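# Transfer 96-well plate from bench spot B1 to nest N1

## Task

Carry the 96-well plate from bench spot B1 into plate nest N1 so that it lies flat within the nest's locators, with well A1 at the nest corner labelled A1. It must stay there without the robot holding it. Then open the gripper and move the arm away.

## Robot and tools

ROBOT. Two arms, left_arm and right_arm, are mounted on one upright column behind the near edge of the table. Each has seven joints and a two-finger gripper. left_arm is the robot's own left and sits on the +y side. Image sides say nothing about which arm is which. Seen from the robot, B1 is the left bench spot and N1 the right-hand nest. The plate has one clipped corner, and well A1 is at that corner. A loose object may now and then get a short push from outside.

FRAME. Every pose uses a single scene frame in metres. z = 0 is the table top and +z points up. +x points out over the table. The origin is 0.07 m behind the middle of the table's near edge. Arm bases: left (-0.019, +0.031, +0.488), right (-0.015, -0.031, +0.488), both with quat_wxyz (+1.000, 0, 0, +0.029). The robot faces roughly +x. At long reach the reported hand position can be off from the true one.

GRIPPER AXES. The fingers point along the gripper's +z and close along its y. end_effector_position is the point midway between the closed finger pads, under 1 cm short of the tips. Closing pushes the tips about 17 mm further along +z.

ROW FORMAT. A row is one flat list of 16 numbers covering both arms, even if only one moves. The first 8 are left_arm: x, y, z, qw, qx, qy, qz, opening. The next 8 are the same for right_arm. x, y, z are an absolute target for end_effector_position in the scene frame, in metres. The quaternion is an absolute target orientation, w first. Opening runs from -1 (closed) to +1 (fully open, 0.145 m). To keep an orientation fixed, repeat your own target quaternion in every row rather than copying a reported one, which may have drifted. To hold an arm still, resend its last reported position and quaternion with the gripper opening it should keep.

execute_actions(actions): a list of up to 15 actions. Each action is a table of up to 15 rows, and each row lasts one 1/30 s control step. A short table repeats its last row until the action's 15 steps are used. An empty list only returns state and images. An action is refused for both arms if any target lies more than 0.6 m from that gripper's position at the action's start, measured along any of the gripper's current axes. If an action is malformed, or the first one fails this check against the last reported state, the whole call is refused and nothing moves. At each step the commanded pose is clipped to within 70 mm and 16 degrees of the measured pose. If position and orientation cannot both be met, position wins. A far target may need several actions, since the arm stops at its last clipped pose.

move(target, speed, blocking): target is one 16-number row as above, an absolute pose per arm. Both grippers follow straight paths that finish together, lasting 0.5 to 10 s and cut off at 10 s. Rotation takes the shorter way. Openings are applied at the start. speed is in m/s, 0.002 to 0.5, default 0.25, and turning is capped at twice that in rad/s. Paths do not avoid obstacles or the other arm. Grippers lag behind the path, may wander off it and may spike well above speed, most of all with a nearly straight arm. Faster contact hits harder, and aiming past a contact presses harder. With blocking=false the result comes after 0.5 s while motion goes on. Other motion calls are refused until a result shows the move has ended, so use wait or stop first. The result adds a "move:" line giving the ending (done, off_target, moving, held, fault) and the limits that acted: paced means the pose was clipped, held means a check blocked steps and the arm may then speed up sharply. It also gives each gripper's distance from its target.

wait(seconds): 0 to 10. The scene runs with the last commands held, and it returns early if a running move finishes. stop(): brakes the running move, though the fingers keep moving. zoom_image(camera, region): a close view of [x0, y0, x1, y1] pixels, at most 504x504, from cam_low, cam_left_wrist or cam_right_wrist (each 672x504). read_manual(section): licence texts only. finished_scene(scene): ends the current scene, given its number. It cannot be undone and reports whether the goal was met.

RESULTS. The state line gives each gripper's position and quat_wxyz. grip_measured is the actual opening on the command scale. To grasp, command an opening clearly below grip_measured, and lower values squeeze harder. The limit is about 10 N per pad on objects up to about 11 cm wide. "Hand target" is the pose the controller is currently driving toward. "pose unreachable" means the clearance check altered or blocked the named arm's command. HELD in step readings marks steps on which an arm was held back. FAULT lines mark arm stops. MOTOR HOT warns at 85 °C. At 100 °C an OVER-TEMPERATURE FAULT stops the arm and its joints go limp under load. Holding loads heats motors.

AVOID. Don't let the plate drop more than a few millimetres. Don't knock anything off the table. Keep the arms from hitting or pressing each other, and avoid slams and hard pushes. Closing from fully open needs about 0.5 s, and fast closes can squeeze too hard. The plate must rest in the nest with no support from the robot before finishing.

Each tool is called by a JSON object that holds its "op" and its "data".

## Session

{"op": "execute_actions", "data": {"actions": []}}

Scene clock: 0.00 s.
left_arm: end_effector_position=(+0.1970, +0.2258, +0.1917) grip_measured=+1.00 end_effector_quat_wxyz=(-0.118, +0.888, -0.190, +0.402) | right_arm: end_effector_position=(+0.4824, -0.1990, +0.3389) grip_measured=+1.00 end_effector_quat_wxyz=(+0.268, -0.337, +0.891, -0.148)
Joint positions: left_arm=[-0.438  0.997 -0.414  2.068  0.616  0.453 -0.525  0.145] | right_arm=[ 1.215 -0.14   0.725  0.849  1.12  -0.445 -1.205  0.145]
Joint velocities: left_arm=[ 0.011 -0.033  0.002 -0.002 -0.051  0.022  0.037 -0.   ] | right_arm=[-0.033 -0.033 -0.012  0.002 -0.007 -0.051  0.022 -0.   ]
Hand target (left_arm): +0.197, +0.226, +0.192; -0.118, +0.888, -0.190, +0.402
Hand target (right_arm): +0.482, -0.199, +0.339; +0.268, -0.337, +0.891, -0.148

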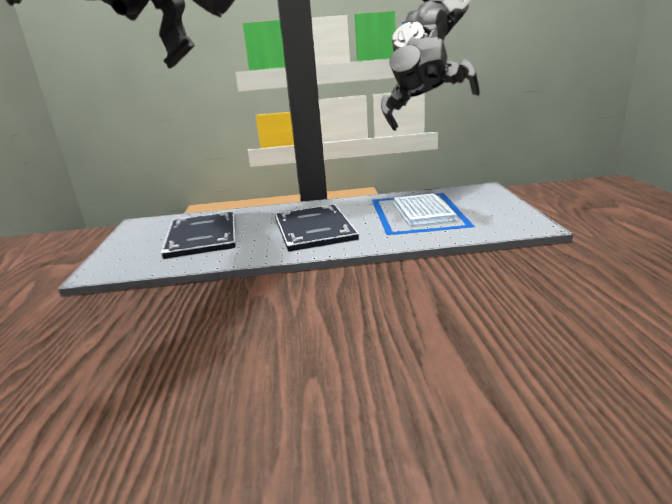

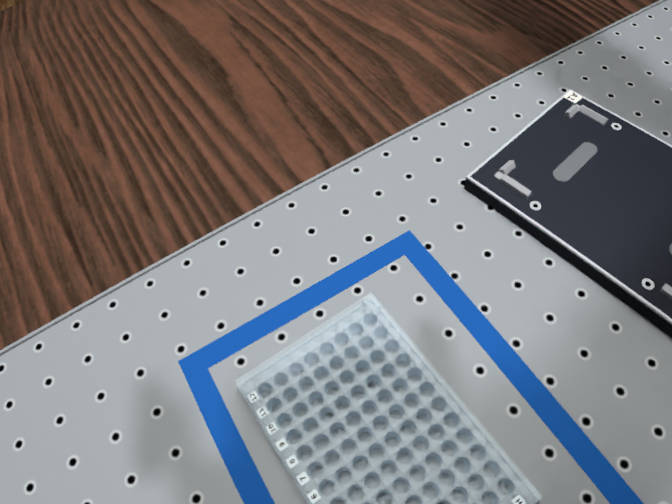

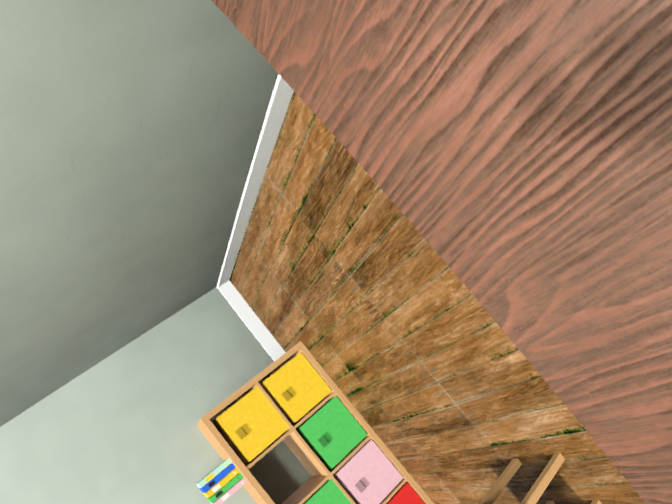

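{"op": "zoom_image", "data": {"camera": "cam_low", "region": [140,180,500,270]}}

Region (140, 180, 500, 270) of cam_low's 672x504 image, scaled by 1.400, with more detail than that image has; it fills the top 126 rows of this view, and the rest is white.

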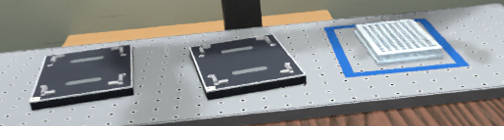

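{"op": "move", "data": {"target": [0.17,0.22,0.2,0,1,0,0,1,0.17,-0.19,0.2,0,1,0,0,1], "speed": 0.4}}

Scene clock: 4.37 s.
left_arm: end_effector_position=(+0.1699, +0.2205, +0.2007) grip_measured=+1.00 end_effector_quat_wxyz=(+0.036, +0.980, -0.067, +0.185) | right_arm: end_effector_position=(+0.1696, -0.1886, +0.1997) grip_measured=+1.00 end_effector_quat_wxyz=(-0.009, +0.980, +0.037, +0.197)
Joint positions: left_arm=[-0.262  1.173 -0.317  2.134  1.562  0.795 -0.637  0.145] | right_arm=[-0.454  0.944 -0.192  2.27   1.565  0.777 -0.977  0.145]
Joint velocities: left_arm=[ 0.033 -0.011 -0.007  0.002  0.007 -0.022  0.007 -0.   ] | right_arm=[ 0.055 -0.033  0.007  0.012 -0.081 -0.095  0.007  0.   ]
Hand target (left_arm): +0.170, +0.221, +0.201; +0.036, +0.980, -0.067, +0.184
Hand target (right_arm): +0.170, -0.189, +0.200; -0.010, +0.980, +0.038, +0.196
Off the commanded pose (left_arm): 0.001 m, 23 deg; orientation clipped at the last step of the last action.
Off the commanded pose (right_arm): 0.001 m, 23 deg; orientation clipped at the last step of the last action.
joint sent to its limit (left arm) — the command would take joint 5 (forearm roll) past its upper limit and joint 6 (wrist pitch) past its upper limit, so those joints were sent only as far as their limits.
joint sent to its limit (right arm) — the command would take joint 5 (forearm roll) past its upper limit and joint 6 (wrist pitch) past its upper limit, so those joints were sent only as far as their limits.
move: off_target (left_arm, right_arm); limits=paced
camera_calibration (this result's frames):
cam_left_wrist: T_world_to_cam=[[-0.311842, -0.864337, 0.394558, 0.157418], [-0.945077, 0.239384, -0.222542, 0.161981], [0.0979005, -0.442285, -0.891515, 0.313793], [0, 0, 0, 1]] pos_world=[0.171453, 0.236072, 0.253688]
cam_right_wrist: T_world_to_cam=[[0.226544, -0.925184, -0.304487, -0.148188], [-0.966999, -0.176227, -0.184, 0.178653], [0.116575, 0.336123, -0.934576, 0.277353], [0, 0, 0, 1]] pos_world=[0.173997, -0.198842, 0.246958]

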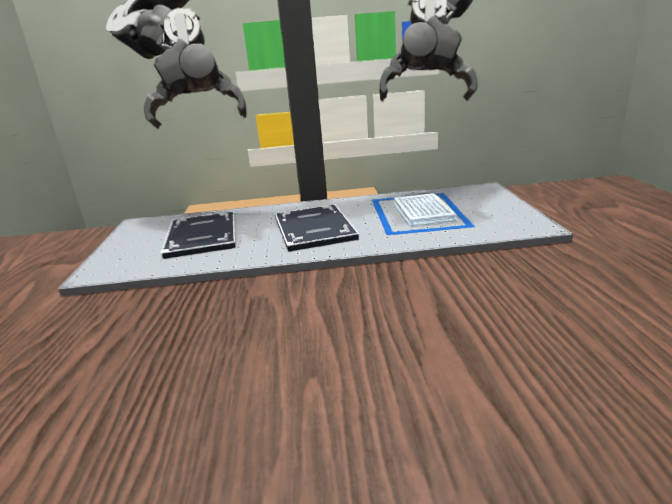

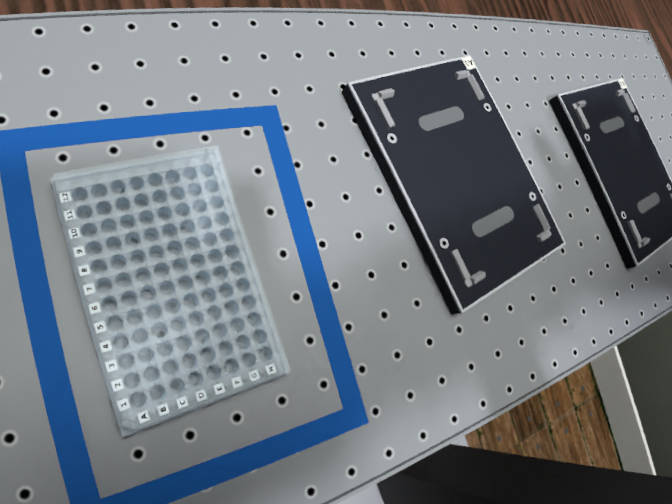

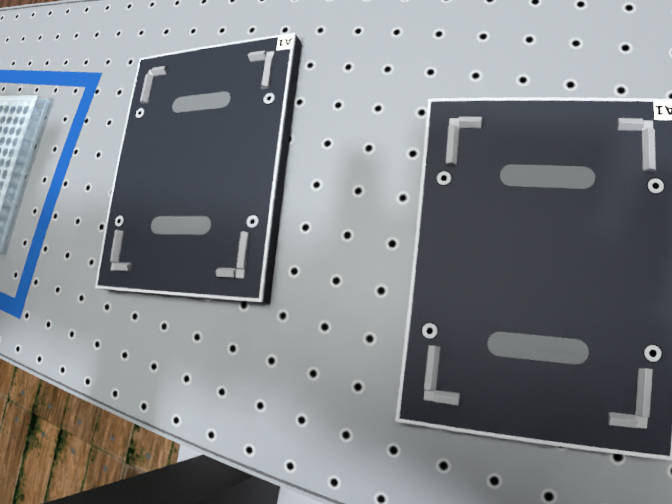

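{"op": "move", "data": {"target": [0.205,0.205,0.08,0,1,0,0,1,0.215,-0.216,0.09,0,1,0,0,1]}}

Scene clock: 6.00 s.
left_arm: end_effector_position=(+0.2045, +0.2053, +0.0811) grip_measured=+1.00 end_effector_quat_wxyz=(+0.004, +0.998, -0.015, +0.068) | right_arm: end_effector_position=(+0.2144, -0.2184, +0.0896) grip_measured=+1.00 end_effector_quat_wxyz=(-0.004, +0.997, +0.019, +0.076)
Joint positions: left_arm=[ 0.335  0.761 -0.977  1.448  1.562  0.797 -0.682  0.145] | right_arm=[ 0.18   0.874 -0.803  1.517  1.564  0.777 -0.651  0.145]
Joint velocities: left_arm=[ 0.033 -0.099 -0.002  0.012 -0.066 -0.022 -0.022  0.   ] | right_arm=[-0.011  0.055 -0.012 -0.027 -0.022 -0.066  0.007  0.   ]
Hand target (left_arm): +0.204, +0.206, +0.081; +0.005, +0.998, -0.015, +0.068
Hand target (right_arm): +0.214, -0.219, +0.089; -0.005, +0.997, +0.020, +0.075
Off the commanded pose (left_arm): 0.001 m, 8 deg.
Off the commanded pose (right_arm): 0.003 m, 9 deg.
joint sent to its limit (left arm) — the command would take joint 5 (forearm roll) past its upper limit and joint 6 (wrist pitch) past its upper limit, so those joints were sent only as far as their limits.
joint sent to its limit (right arm) — the command would take joint 5 (forearm roll) past its upper limit and joint 6 (wrist pitch) past its upper limit, so those joints were sent only as far as their limits.
move: off_target (left_arm, right_arm)
camera_calibration (this result's frames):
cam_left_wrist: T_world_to_cam=[[-0.122689, -0.911535, 0.392494, 0.173461], [-0.989952, 0.140417, 0.0166574, 0.181731], [-0.0702965, -0.386507, -0.919604, 0.222218], [0, 0, 0, 1]] pos_world=[0.216808, 0.218487, 0.133243]
cam_right_wrist: T_world_to_cam=[[0.112844, -0.935235, -0.335561, -0.194463], [-0.988502, -0.139878, 0.0574348, 0.187392], [-0.100653, 0.325222, -0.940266, 0.223934], [0, 0, 0, 1]] pos_world=[0.229721, -0.228485, 0.134541]

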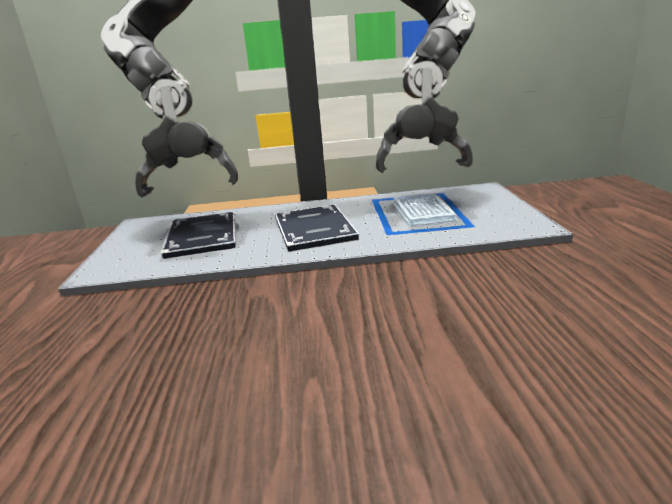

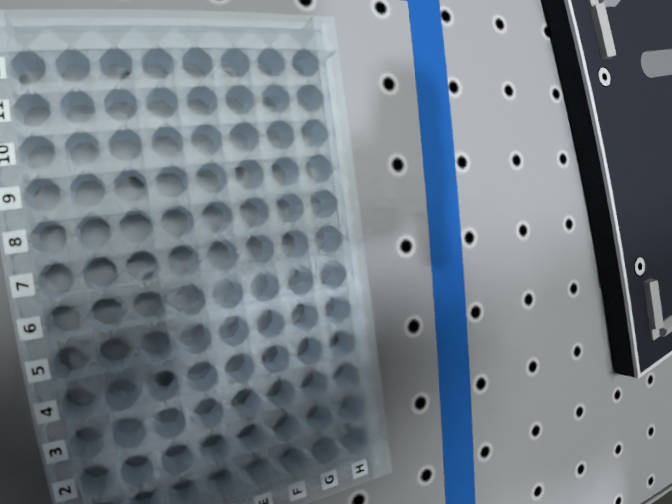

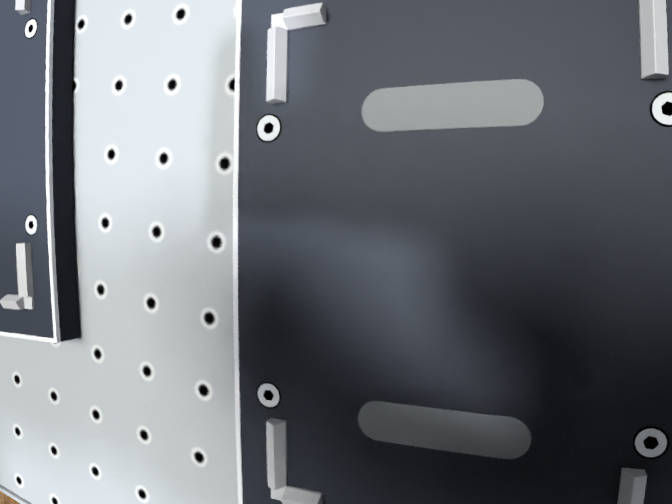

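{"op": "move", "data": {"target": [0.207,0.205,0.03,0,1,0,0,0.55,0.21,-0.13,0.07,0,0.707,0.707,0,1]}}

{"op": "zoom_image", "data": {"camera": "cam_low", "region": [340,130,520,250]}}

Scene clock: 9.67 s.
left_arm: end_effector_position=(+0.2068, +0.2073, +0.0313) grip_measured=+0.55 end_effector_quat_wxyz=(-0.003, +1.000, +0.001, +0.001) | right_arm: end_effector_position=(+0.2114, -0.1279, +0.0694) grip_measured=+1.00 end_effector_quat_wxyz=(-0.003, +0.705, +0.709, +0.012)
Joint positions: left_arm=[ 0.49   0.586 -1.181  1.035  1.562  0.797 -0.515  0.115] | right_arm=[ 0.713  0.652 -1.578  1.382  0.082  0.747  0.638  0.145]
Joint velocities: left_arm=[-0.055 -0.033 -0.007  0.002 -0.007  0.022 -0.022 -0.   ] | right_arm=[ 0.011 -0.033 -0.017  0.002 -0.007  0.037 -0.037  0.   ]
Hand target (left_arm): +0.207, +0.206, +0.031; -0.001, +1.000, -0.000, +0.001
Hand target (right_arm): +0.211, -0.129, +0.069; -0.003, +0.704, +0.710, +0.011
Off the commanded pose (left_arm): 0.003 m, 0 deg.
Off the commanded pose (right_arm): 0.003 m, 1 deg.
joint sent to its limit (left arm) — the command would take joint 5 (forearm roll) past its upper limit and joint 6 (wrist pitch) past its upper limit, so those joints were sent only as far as their limits.
joint sent to its limit (right arm) — the command would take joint 3 (upper arm roll) past its lower limit, so that joint was sent only as far as its limit.
move: done
camera_calibration (this result's frames):
cam_left_wrist: T_world_to_cam=[[-0.0398924, -0.919372, 0.39136, 0.179623], [-0.982515, 0.107378, 0.152099, 0.185656], [-0.181859, -0.37845, -0.907581, 0.198378], [0, 0, 0, 1]] pos_world=[0.225653, 0.220281, 0.0815087]
cam_right_wrist: T_world_to_cam=[[0.944939, 0.0378662, -0.325049, -0.168423], [0.103866, -0.976628, 0.188175, -0.148846], [-0.310326, -0.211575, -0.926787, 0.149871], [0, 0, 0, 1]] pos_world=[0.221118, -0.10728, 0.112162]

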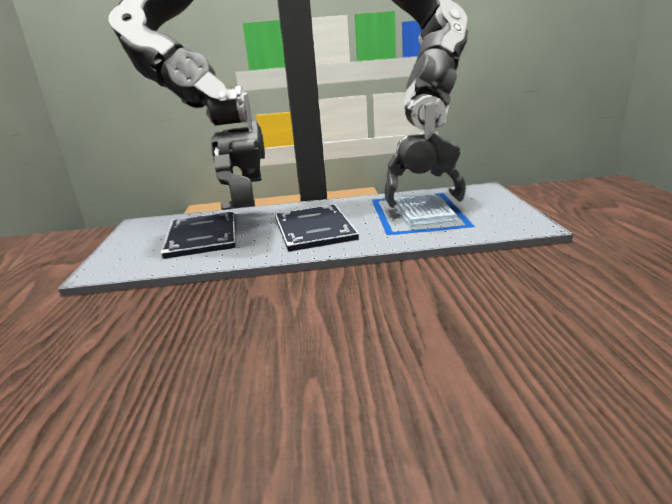

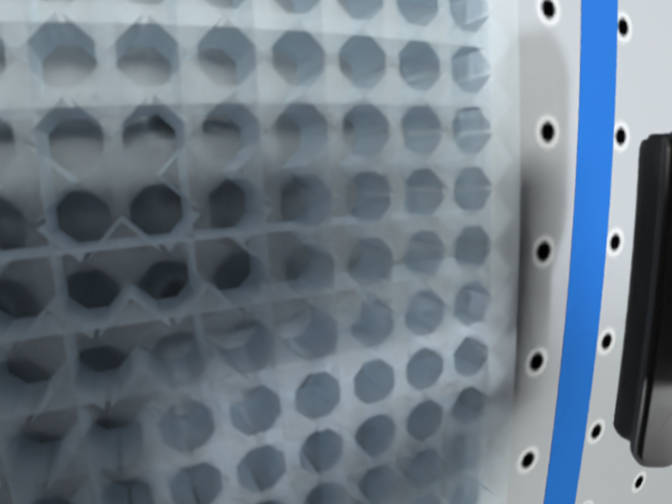

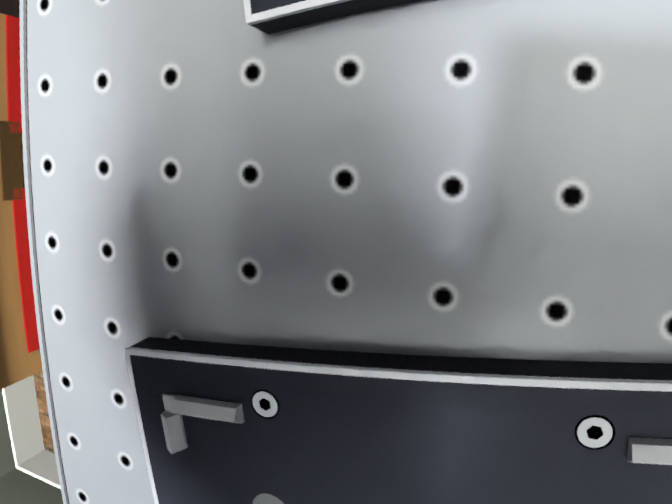

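Region (340, 130, 520, 250) of cam_low's 672x504 image, scaled by 2.800, with more detail than that image has.

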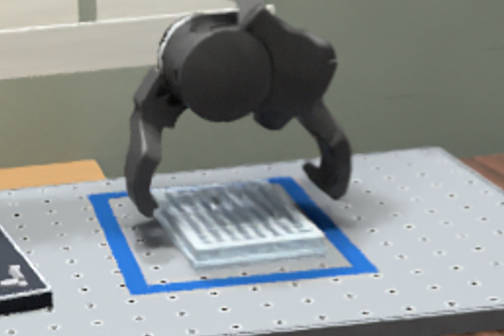

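{"op": "move", "data": {"target": [0.207,0.206,0.014,0,1,0,0,0.55,0.205,-0.02,0.06,-0.03,0.706,0.706,0.03,1], "speed": 0.1}}

{"op": "zoom_image", "data": {"camera": "cam_low", "region": [340,130,520,250]}}

Scene clock: 11.40 s.
left_arm: end_effector_position=(+0.2066, +0.2073, +0.0146) grip_measured=+0.55 end_effector_quat_wxyz=(-0.002, +1.000, +0.000, -0.001) | right_arm: end_effector_position=(+0.2067, -0.0195, +0.0604) grip_measured=+1.00 end_effector_quat_wxyz=(-0.059, +0.695, +0.715, +0.044)
Joint positions: left_arm=[ 0.49   0.522 -1.19   0.904  1.477  0.777 -0.415  0.115] | right_arm=[ 0.706  0.31  -1.578  1.185  0.174  0.775  0.592  0.145]
Joint velocities: left_arm=[-0.011 -0.055  0.012  0.012  0.022  0.007 -0.022  0.   ] | right_arm=[-0.011  0.011 -0.002  0.002 -0.037  0.051 -0.081  0.   ]
Hand target (left_arm): +0.207, +0.206, +0.014; -0.000, +1.000, -0.000, -0.000
Hand target (right_arm): +0.206, -0.020, +0.059; -0.057, +0.695, +0.715, +0.043
Off the commanded pose (left_arm): 0.001 m, 0 deg.
Off the commanded pose (right_arm): 0.002 m, 4 deg.
joint sent to its limit (right arm) — the command would take joint 3 (upper arm roll) past its lower limit and joint 6 (wrist pitch) past its upper limit, so those joints were sent only as far as their limits.
move: off_target (right_arm)
camera_calibration (this result's frames):
cam_left_wrist: T_world_to_cam=[[-0.0400451, -0.919117, 0.391944, 0.186138], [-0.981702, 0.109275, 0.15595, 0.187365], [-0.186166, -0.378528, -0.906675, 0.184104], [0, 0, 0, 1]] pos_world=[0.225664, 0.220297, 0.064747]
cam_right_wrist: T_world_to_cam=[[0.931456, 0.103441, -0.348841, -0.165516], [0.133096, -0.989157, 0.0620726, -0.0394191], [-0.338638, -0.104247, -0.935124, 0.171523], [0, 0, 0, 1]] pos_world=[0.217501, -0.00398984, 0.105103]

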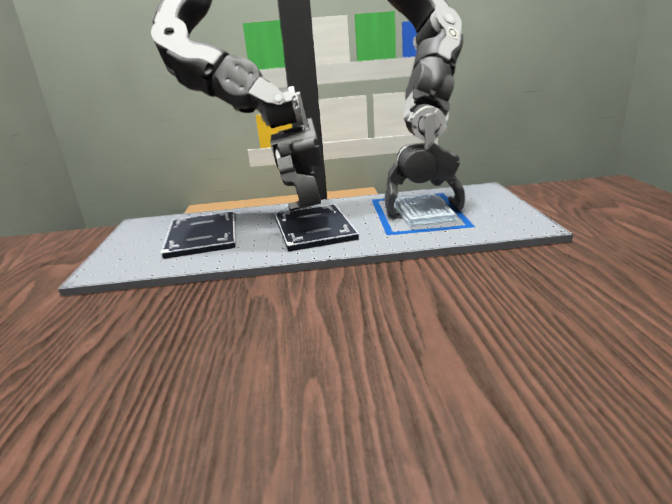

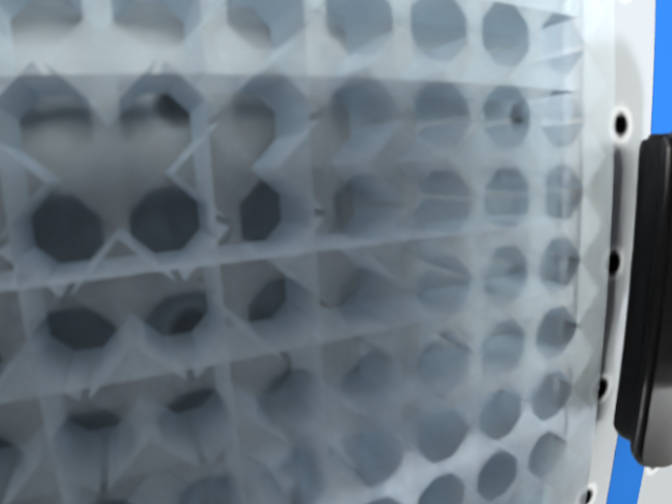

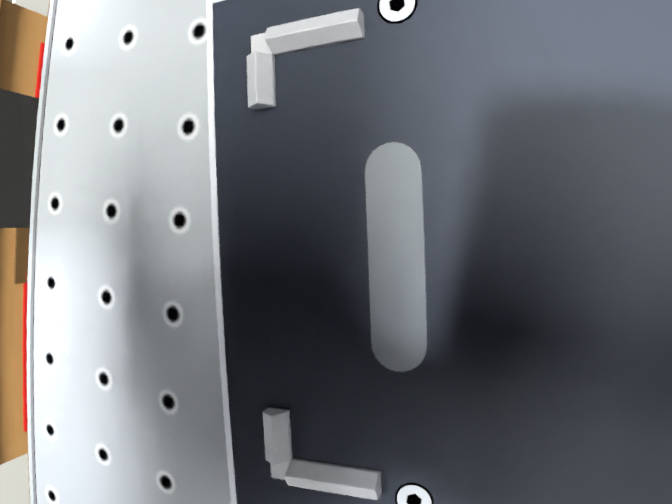

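Region (340, 130, 520, 250) of cam_low's 672x504 image, scaled by 2.800, with more detail than that image has.

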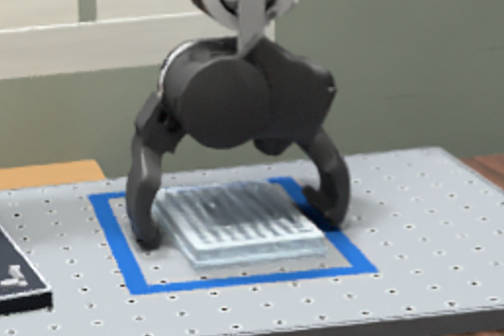

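{"op": "move", "data": {"target": [0.207,0.206,0.015,0,0.999,0,0.045,0.3,0.2,-0.22,0.07,-0.03,0.706,0.706,0.03,1]}}

{"op": "move", "data": {"target": [0.207,0.206,0.015,0,0.999,0,0.045,-0.2,0.2,-0.22,0.07,-0.03,0.706,0.706,0.03,1]}}

{"op": "move", "data": {"target": [0.207,0.2,0.052,0,0.999,0,0.045,-0.2,0.2,-0.22,0.07,-0.03,0.706,0.706,0.03,1], "speed": 0.08}}

Scene clock: 13.03 s.
left_arm: end_effector_position=(+0.2067, +0.2056, +0.0157) grip_measured=+0.30 end_effector_quat_wxyz=(-0.000, +0.999, -0.003, +0.039) | right_arm: end_effector_position=(+0.2008, -0.2188, +0.0718) grip_measured=+1.00 end_effector_quat_wxyz=(-0.030, +0.707, +0.706, +0.031)
Joint positions: left_arm=[ 0.45   0.564 -1.19   0.989  1.455  0.682 -0.424  0.098] | right_arm=[ 0.683  0.95  -1.579  1.373  0.114  0.391  0.626  0.145]
Joint velocities: left_arm=[-0.011 -0.033 -0.012 -0.012  0.007 -0.051 -0.022 -0.   ] | right_arm=[ 0.033  0.077  0.002  0.002 -0.037  0.022  0.081 -0.   ]
Hand target (left_arm): +0.207, +0.206, +0.015; -0.000, +0.999, -0.000, +0.045
Hand target (right_arm): +0.198, -0.220, +0.071; -0.033, +0.707, +0.706, +0.028
Off the commanded pose (left_arm): 0.001 m, 1 deg.
Off the commanded pose (right_arm): 0.002 m, 0 deg.
move: done
camera_calibration (this result's frames):
cam_left_wrist: T_world_to_cam=[[-0.07835, -0.917175, 0.390706, 0.19167], [-0.990315, 0.116663, 0.0752716, 0.189057], [-0.114618, -0.381025, -0.917433, 0.170424], [0, 0, 0, 1]] pos_world=[0.221777, 0.218675, 0.0672351]
cam_right_wrist: T_world_to_cam=[[0.94149, 0.0531456, -0.332825, -0.149585], [0.0993033, -0.987396, 0.12324, -0.23373], [-0.32208, -0.14908, -0.934901, 0.146273], [0, 0, 0, 1]] pos_world=[0.211155, -0.201028, 0.11577]

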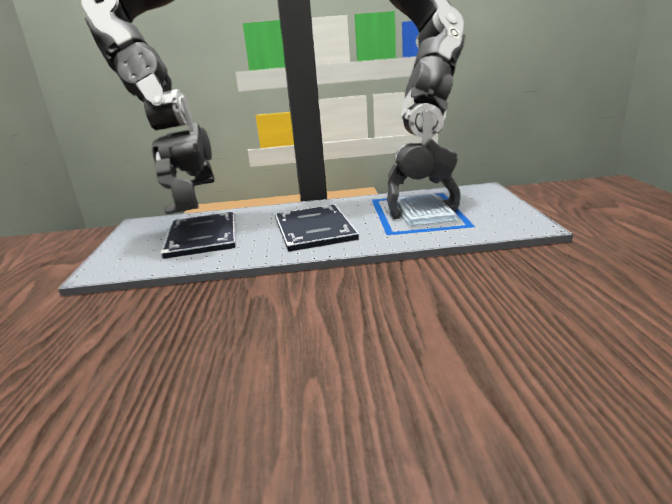

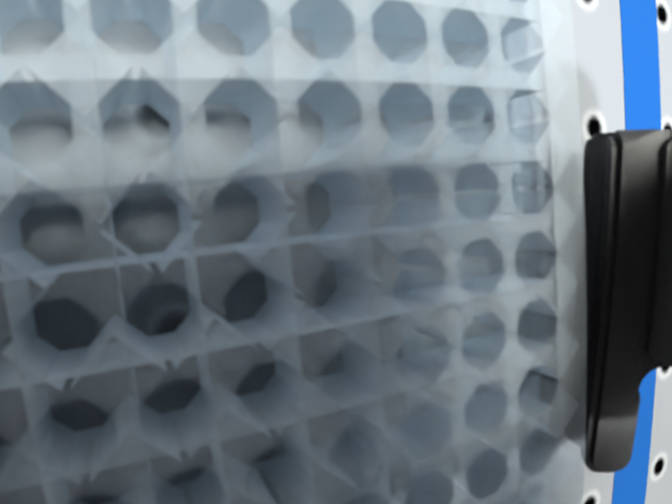

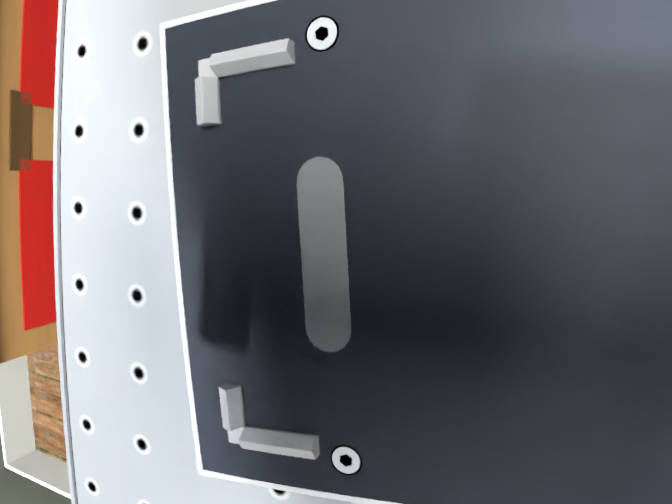

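Scene clock: 13.73 s.
left_arm: end_effector_position=(+0.2070, +0.2112, +0.0171) grip_measured=+0.12 end_effector_quat_wxyz=(-0.008, +0.999, -0.003, +0.039) | right_arm: end_effector_position=(+0.2011, -0.2202, +0.0709) grip_measured=+1.00 end_effector_quat_wxyz=(-0.029, +0.708, +0.705, +0.031)
Joint positions: left_arm=[ 0.447  0.571 -1.177  0.993  1.446  0.692 -0.433  0.085] | right_arm=[ 0.682  0.948 -1.579  1.365  0.114  0.387  0.626  0.145]
Joint velocities: left_arm=[-0.055 -0.055 -0.002 -0.002  0.007  0.007 -0.007  0.   ] | right_arm=[ 0.011 -0.033 -0.002 -0.007 -0.051 -0.037 -0.007 -0.   ]
Hand target (left_arm): +0.207, +0.206, +0.015; +0.000, +0.999, +0.000, +0.045
Hand target (right_arm): +0.200, -0.220, +0.070; -0.030, +0.706, +0.706, +0.030
Off the commanded pose (left_arm): 0.006 m, 1 deg.
Off the commanded pose (right_arm): 0.001 m, 0 deg.
move: off_target (left_arm)
camera_calibration (this result's frames):
cam_left_wrist: T_world_to_cam=[[-0.0759535, -0.923376, 0.376308, 0.197354], [-0.990426, 0.113494, 0.0785815, 0.189189], [-0.115269, -0.366737, -0.923156, 0.171013], [0, 0, 0, 1]] pos_world=[0.22208, 0.223477, 0.0687396]
cam_right_wrist: T_world_to_cam=[[0.941389, 0.0510618, -0.333436, -0.150462], [0.0977859, -0.987341, 0.124879, -0.234844], [-0.322838, -0.150165, -0.934465, 0.145154], [0, 0, 0, 1]] pos_world=[0.211469, -0.202391, 0.114799]

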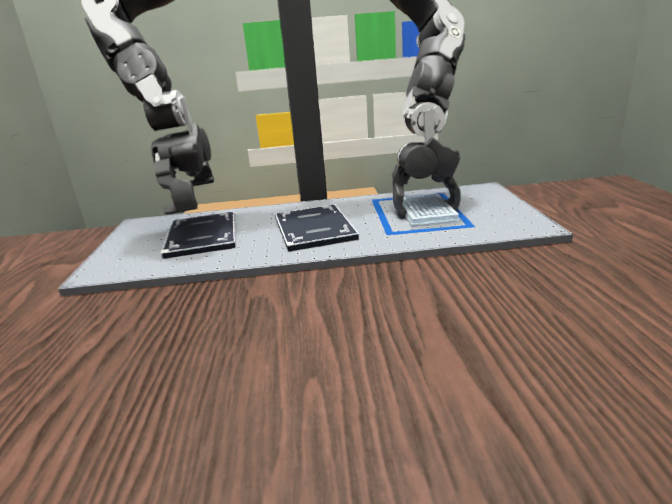

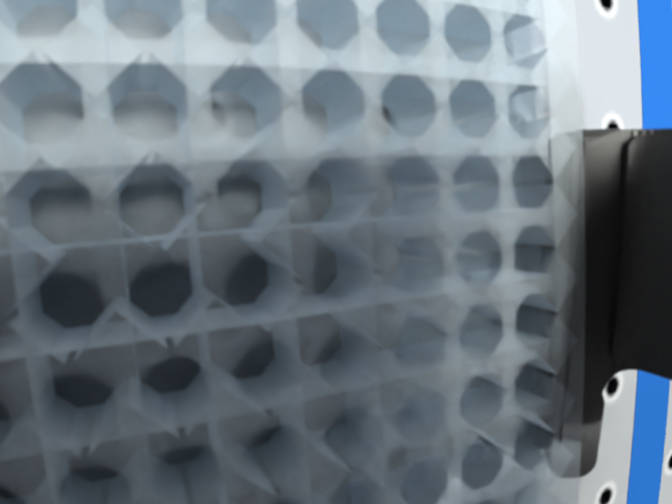

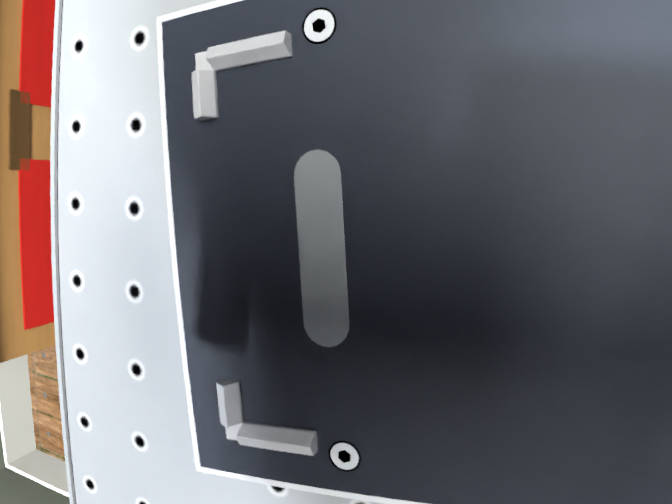

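Scene clock: 14.50 s.
left_arm: end_effector_position=(+0.2077, +0.1982, +0.0514) grip_measured=+0.12 end_effector_quat_wxyz=(+0.002, +0.999, -0.001, +0.047) | right_arm: end_effector_position=(+0.2011, -0.2202, +0.0709) grip_measured=+1.00 end_effector_quat_wxyz=(-0.029, +0.708, +0.705, +0.031)
Joint positions: left_arm=[ 0.411  0.659 -1.093  1.247  1.561  0.748 -0.618  0.085] | right_arm=[ 0.682  0.948 -1.579  1.365  0.114  0.387  0.626  0.145]
Joint velocities: left_arm=[ 0.011  0.055 -0.002 -0.002  0.095 -0.022 -0.081 -0.   ] | right_arm=[ 0.033  0.011  0.002 -0.012 -0.037  0.037  0.007  0.   ]
Hand target (left_arm): +0.207, +0.199, +0.051; +0.000, +0.999, -0.000, +0.045
Hand target (right_arm): +0.200, -0.220, +0.070; -0.030, +0.706, +0.706, +0.030
Off the commanded pose (left_arm): 0.002 m, 0 deg.
Off the commanded pose (right_arm): 0.001 m, 0 deg.
joint sent to its limit (left arm) — the command would take joint 5 (forearm roll) past its upper limit, so that joint was sent only as far as its limit.
move: done
camera_calibration (this result's frames):
cam_left_wrist: T_world_to_cam=[[-0.0805157, -0.915105, 0.395094, 0.170811], [-0.991753, 0.113203, 0.0600897, 0.189917], [-0.0997143, -0.386998, -0.916673, 0.19844], [0, 0, 0, 1]] pos_world=[0.221891, 0.211607, 0.103006]
cam_right_wrist: T_world_to_cam=[[0.941389, 0.0510618, -0.333436, -0.150462], [0.0977859, -0.987341, 0.124879, -0.234844], [-0.322838, -0.150165, -0.934465, 0.145154], [0, 0, 0, 1]] pos_world=[0.211469, -0.202391, 0.114799]

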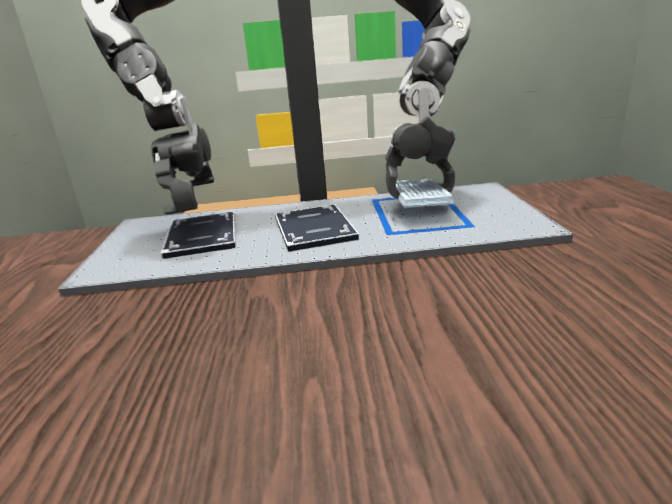

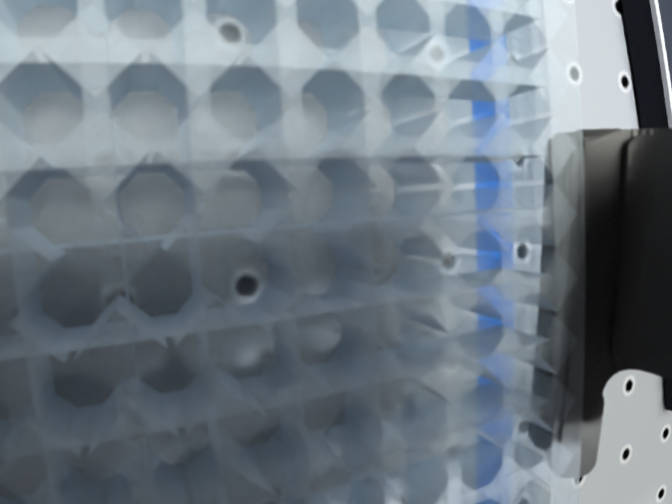

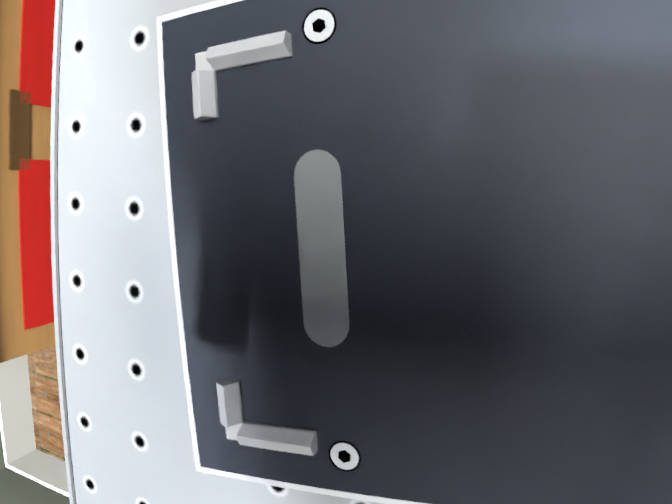

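{"op": "move", "data": {"target": [0.228,0.0,0.05,0.03,0.754,-0.655,0.034,-0.2,0.2,-0.25,0.07,-0.03,0.706,0.706,0.03,1], "speed": 0.2}}

{"op": "zoom_image", "data": {"camera": "cam_low", "region": [230,140,410,260]}}

Scene clock: 18.77 s.
left_arm: end_effector_position=(+0.2327, +0.0016, +0.0499) grip_measured=+0.12 end_effector_quat_wxyz=(+0.023, +0.758, -0.651, +0.041) | right_arm: end_effector_position=(+0.2026, -0.2485, +0.0710) grip_measured=+1.00 end_effector_quat_wxyz=(-0.028, +0.707, +0.705, +0.034)
Joint positions: left_arm=[ 0.731  0.016 -1.579  0.829  0.198  0.795  0.565  0.085] | right_arm=[ 0.679  0.999 -1.579  1.305  0.11   0.272  0.629  0.145]
Joint velocities: left_arm=[-0.011 -0.011 -0.012 -0.012 -0.007  0.037  0.022 -0.   ] | right_arm=[-0.033 -0.011  0.017 -0.002 -0.022  0.007 -0.022 -0.   ]
Hand target (left_arm): +0.233, +0.003, +0.050; +0.021, +0.757, -0.652, +0.039
Hand target (right_arm): +0.200, -0.250, +0.070; -0.030, +0.707, +0.706, +0.030
Off the commanded pose (left_arm): 0.005 m, 1 deg.
Off the commanded pose (right_arm): 0.003 m, 1 deg.
joint sent to its limit (left arm) — the command would take joint 3 (upper arm roll) past its lower limit and joint 6 (wrist pitch) past its upper limit, so those joints were sent only as far as their limits.
joint sent to its limit (right arm) — the command would take joint 3 (upper arm roll) past its lower limit, so that joint was sent only as far as its limit.
move: off_target (left_arm)
camera_calibration (this result's frames):
cam_left_wrist: T_world_to_cam=[[-0.92549, -0.0634049, 0.373428, 0.18984], [-0.0423491, 0.99703, 0.0643306, 0.0145927], [-0.376398, 0.043723, -0.925426, 0.187577], [0, 0, 0, 1]] pos_world=[0.246917, -0.010714, 0.101758]
cam_right_wrist: T_world_to_cam=[[0.943716, 0.0528162, -0.326513, -0.150991], [0.097612, -0.987674, 0.122362, -0.262829], [-0.316025, -0.147347, -0.937239, 0.140988], [0, 0, 0, 1]] pos_world=[0.212703, -0.230841, 0.114999]

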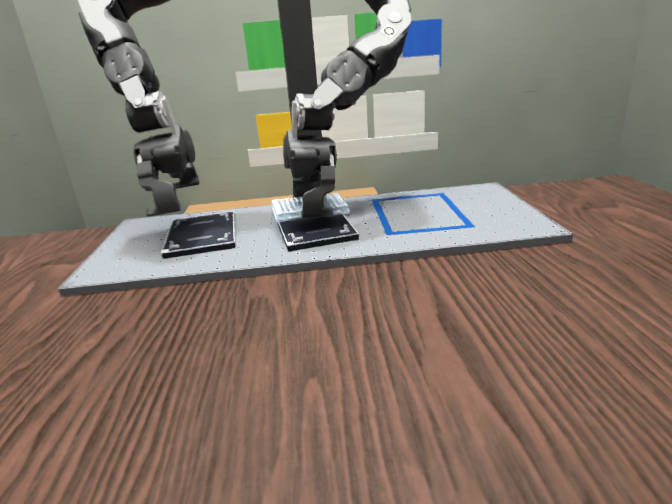

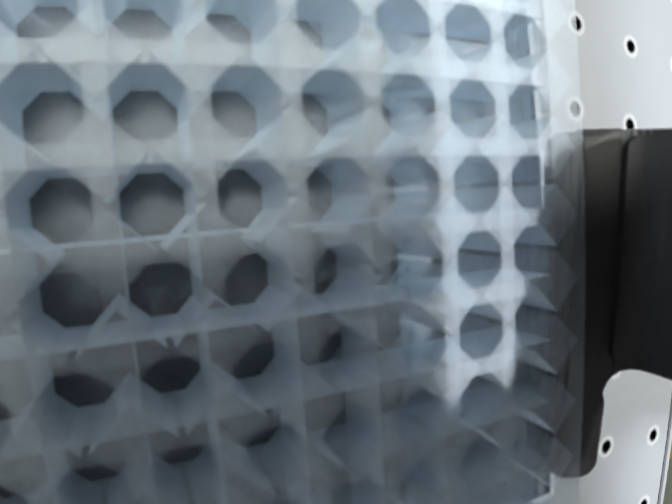

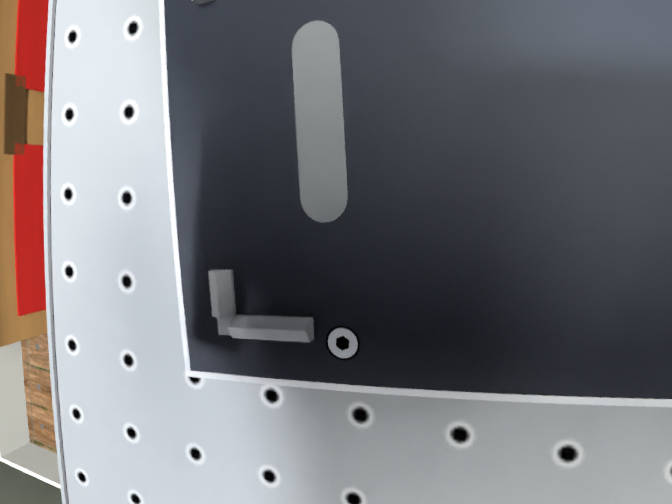

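Region (230, 140, 410, 260) of cam_low's 672x504 image, scaled by 2.800, with more detail than that image has.

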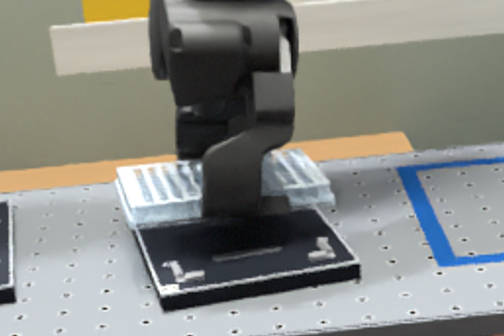

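{"op": "move", "data": {"target": [0.233,0.003,0.033,0.03,0.754,-0.655,0.034,-0.2,0.2,-0.25,0.07,-0.03,0.706,0.706,0.03,1], "speed": 0.03}}

{"op": "zoom_image", "data": {"camera": "cam_low", "region": [250,170,380,260]}}

Scene clock: 19.77 s.
left_arm: end_effector_position=(+0.2352, +0.0041, +0.0341) grip_measured=+0.12 end_effector_quat_wxyz=(+0.027, +0.756, -0.653, +0.036) | right_arm: end_effector_position=(+0.2025, -0.2488, +0.0708) grip_measured=+1.00 end_effector_quat_wxyz=(-0.028, +0.707, +0.705, +0.034)
Joint positions: left_arm=[ 0.713 -0.046 -1.579  0.665  0.173  0.692  0.592  0.085] | right_arm=[ 0.678  0.999 -1.579  1.304  0.11   0.272  0.629  0.145]
Joint velocities: left_arm=[ 0.055  0.011  0.012  0.007 -0.022 -0.007  0.007 -0.   ] | right_arm=[ 0.011 -0.011 -0.012 -0.002 -0.022  0.022  0.007  0.   ]
Hand target (left_arm): +0.233, +0.003, +0.033; +0.030, +0.754, -0.655, +0.034
Hand target (right_arm): +0.200, -0.250, +0.070; -0.030, +0.706, +0.706, +0.030
Off the commanded pose (left_arm): 0.003 m, 0 deg.
Off the commanded pose (right_arm): 0.003 m, 1 deg.
joint sent to its limit (left arm) — the command would take joint 3 (upper arm roll) past its lower limit, so that joint was sent only as far as its limit.
joint sent to its limit (right arm) — the command would take joint 3 (upper arm roll) past its lower limit, so that joint was sent only as far as its limit.
move: done
camera_calibration (this result's frames):
cam_left_wrist: T_world_to_cam=[[-0.92099, -0.0574309, 0.385329, 0.196702], [-0.0348001, 0.997248, 0.0654565, 0.0113079], [-0.388028, 0.0468753, -0.920455, 0.17641], [0, 0, 0, 1]] pos_world=[0.250006, -0.00824925, 0.085842]
cam_right_wrist: T_world_to_cam=[[0.94365, 0.0526774, -0.326725, -0.15094], [0.0976721, -0.987605, 0.122867, -0.26308], [-0.316203, -0.147856, -0.937099, 0.140708], [0, 0, 0, 1]] pos_world=[0.212622, -0.231064, 0.114865]

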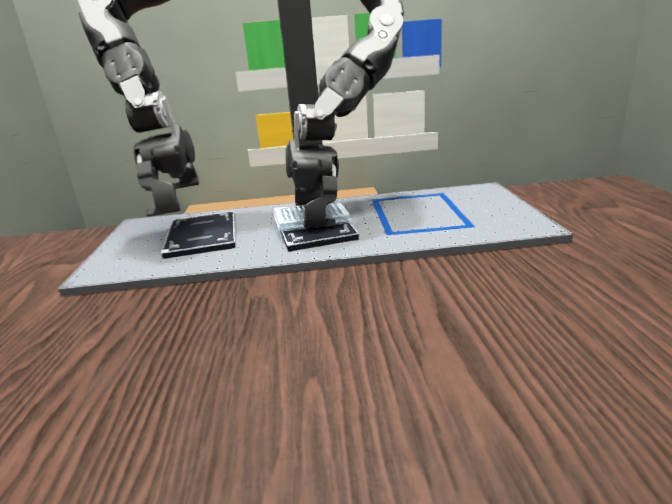

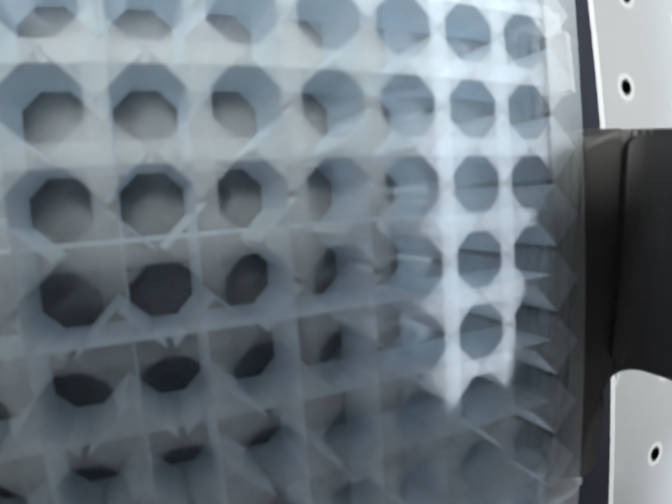

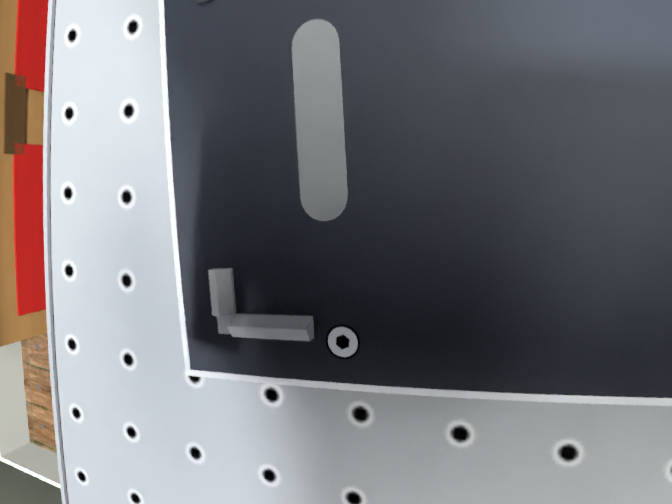

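Region (250, 170, 380, 260) of cam_low's 672x504 image, scaled by 3.877, with more detail than that image has; it fills the top 349 rows of this view, and the rest is white.

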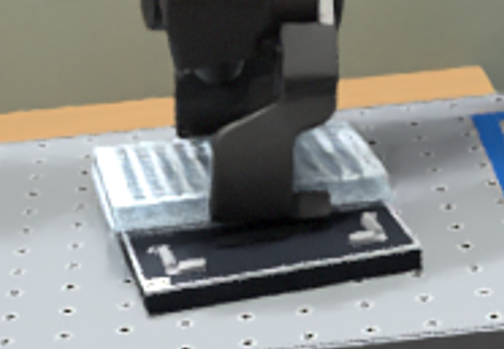

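{"op": "move", "data": {"target": [0.24,0.004,0.027,0.03,0.754,-0.655,0.034,-0.2,0.2,-0.25,0.07,-0.03,0.706,0.706,0.03,1], "speed": 0.015}}

{"op": "zoom_image", "data": {"camera": "cam_low", "region": [250,170,380,260]}}

Scene clock: 20.77 s.
left_arm: end_effector_position=(+0.2370, +0.0043, +0.0308) grip_measured=+0.12 end_effector_quat_wxyz=(+0.032, +0.762, -0.647, +0.018) | right_arm: end_effector_position=(+0.2026, -0.2489, +0.0708) grip_measured=+1.00 end_effector_quat_wxyz=(-0.028, +0.707, +0.705, +0.034)
Joint positions: left_arm=[ 0.721 -0.104 -1.579  0.547  0.17   0.662  0.64   0.085] | right_arm=[ 0.678  0.999 -1.579  1.303  0.11   0.271  0.629  0.145]
Joint velocities: left_arm=[ 0.033 -0.033 -0.002 -0.012 -0.007 -0.022 -0.066  0.   ] | right_arm=[-0.055  0.033 -0.012 -0.002 -0.007 -0.037 -0.022  0.   ]
Hand target (left_arm): +0.240, +0.004, +0.028; +0.030, +0.754, -0.655, +0.034
Hand target (right_arm): +0.200, -0.250, +0.070; -0.030, +0.706, +0.706, +0.030
Off the commanded pose (left_arm): 0.005 m, 2 deg.
Off the commanded pose (right_arm): 0.003 m, 1 deg.
joint sent to its limit (right arm) — the command would take joint 3 (upper arm roll) past its lower limit, so that joint was sent only as far as its limit.
move: off_target (left_arm)
camera_calibration (this result's frames):
cam_left_wrist: T_world_to_cam=[[-0.905902, -0.0787757, 0.416096, 0.195239], [-0.0487317, 0.995411, 0.0823561, 0.0142333], [-0.420674, 0.0543296, -0.905584, 0.181238], [0, 0, 0, 1]] pos_world=[0.253803, -0.00863442, 0.0817154]
cam_right_wrist: T_world_to_cam=[[0.943664, 0.0526697, -0.326687, -0.150975], [0.0976563, -0.987607, 0.122863, -0.263153], [-0.316167, -0.147844, -0.937113, 0.140684], [0, 0, 0, 1]] pos_world=[0.212648, -0.231141, 0.114847]

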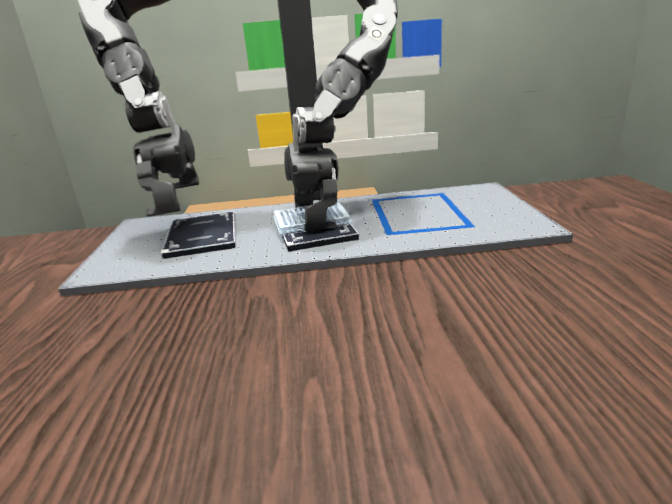

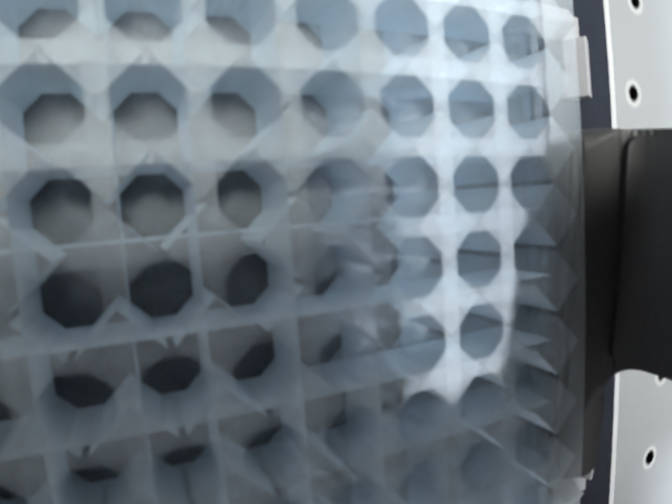

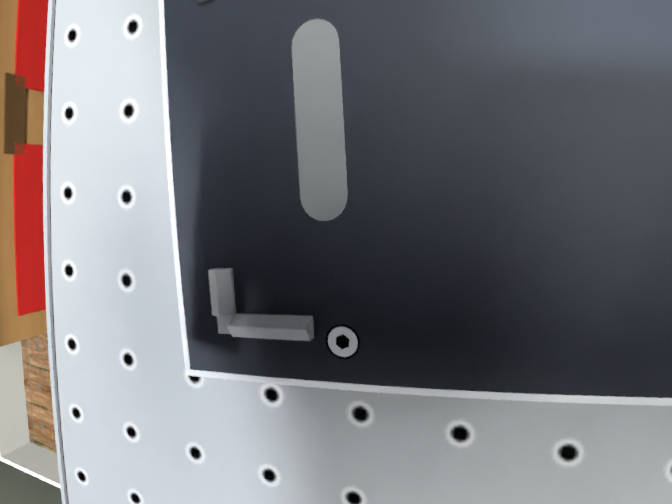

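Region (250, 170, 380, 260) of cam_low's 672x504 image, scaled by 3.877, with more detail than that image has; it fills the top 349 rows of this view, and the rest is white.

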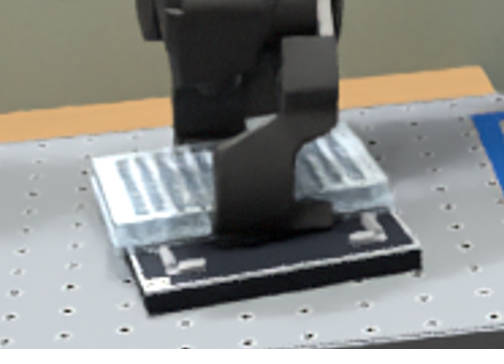

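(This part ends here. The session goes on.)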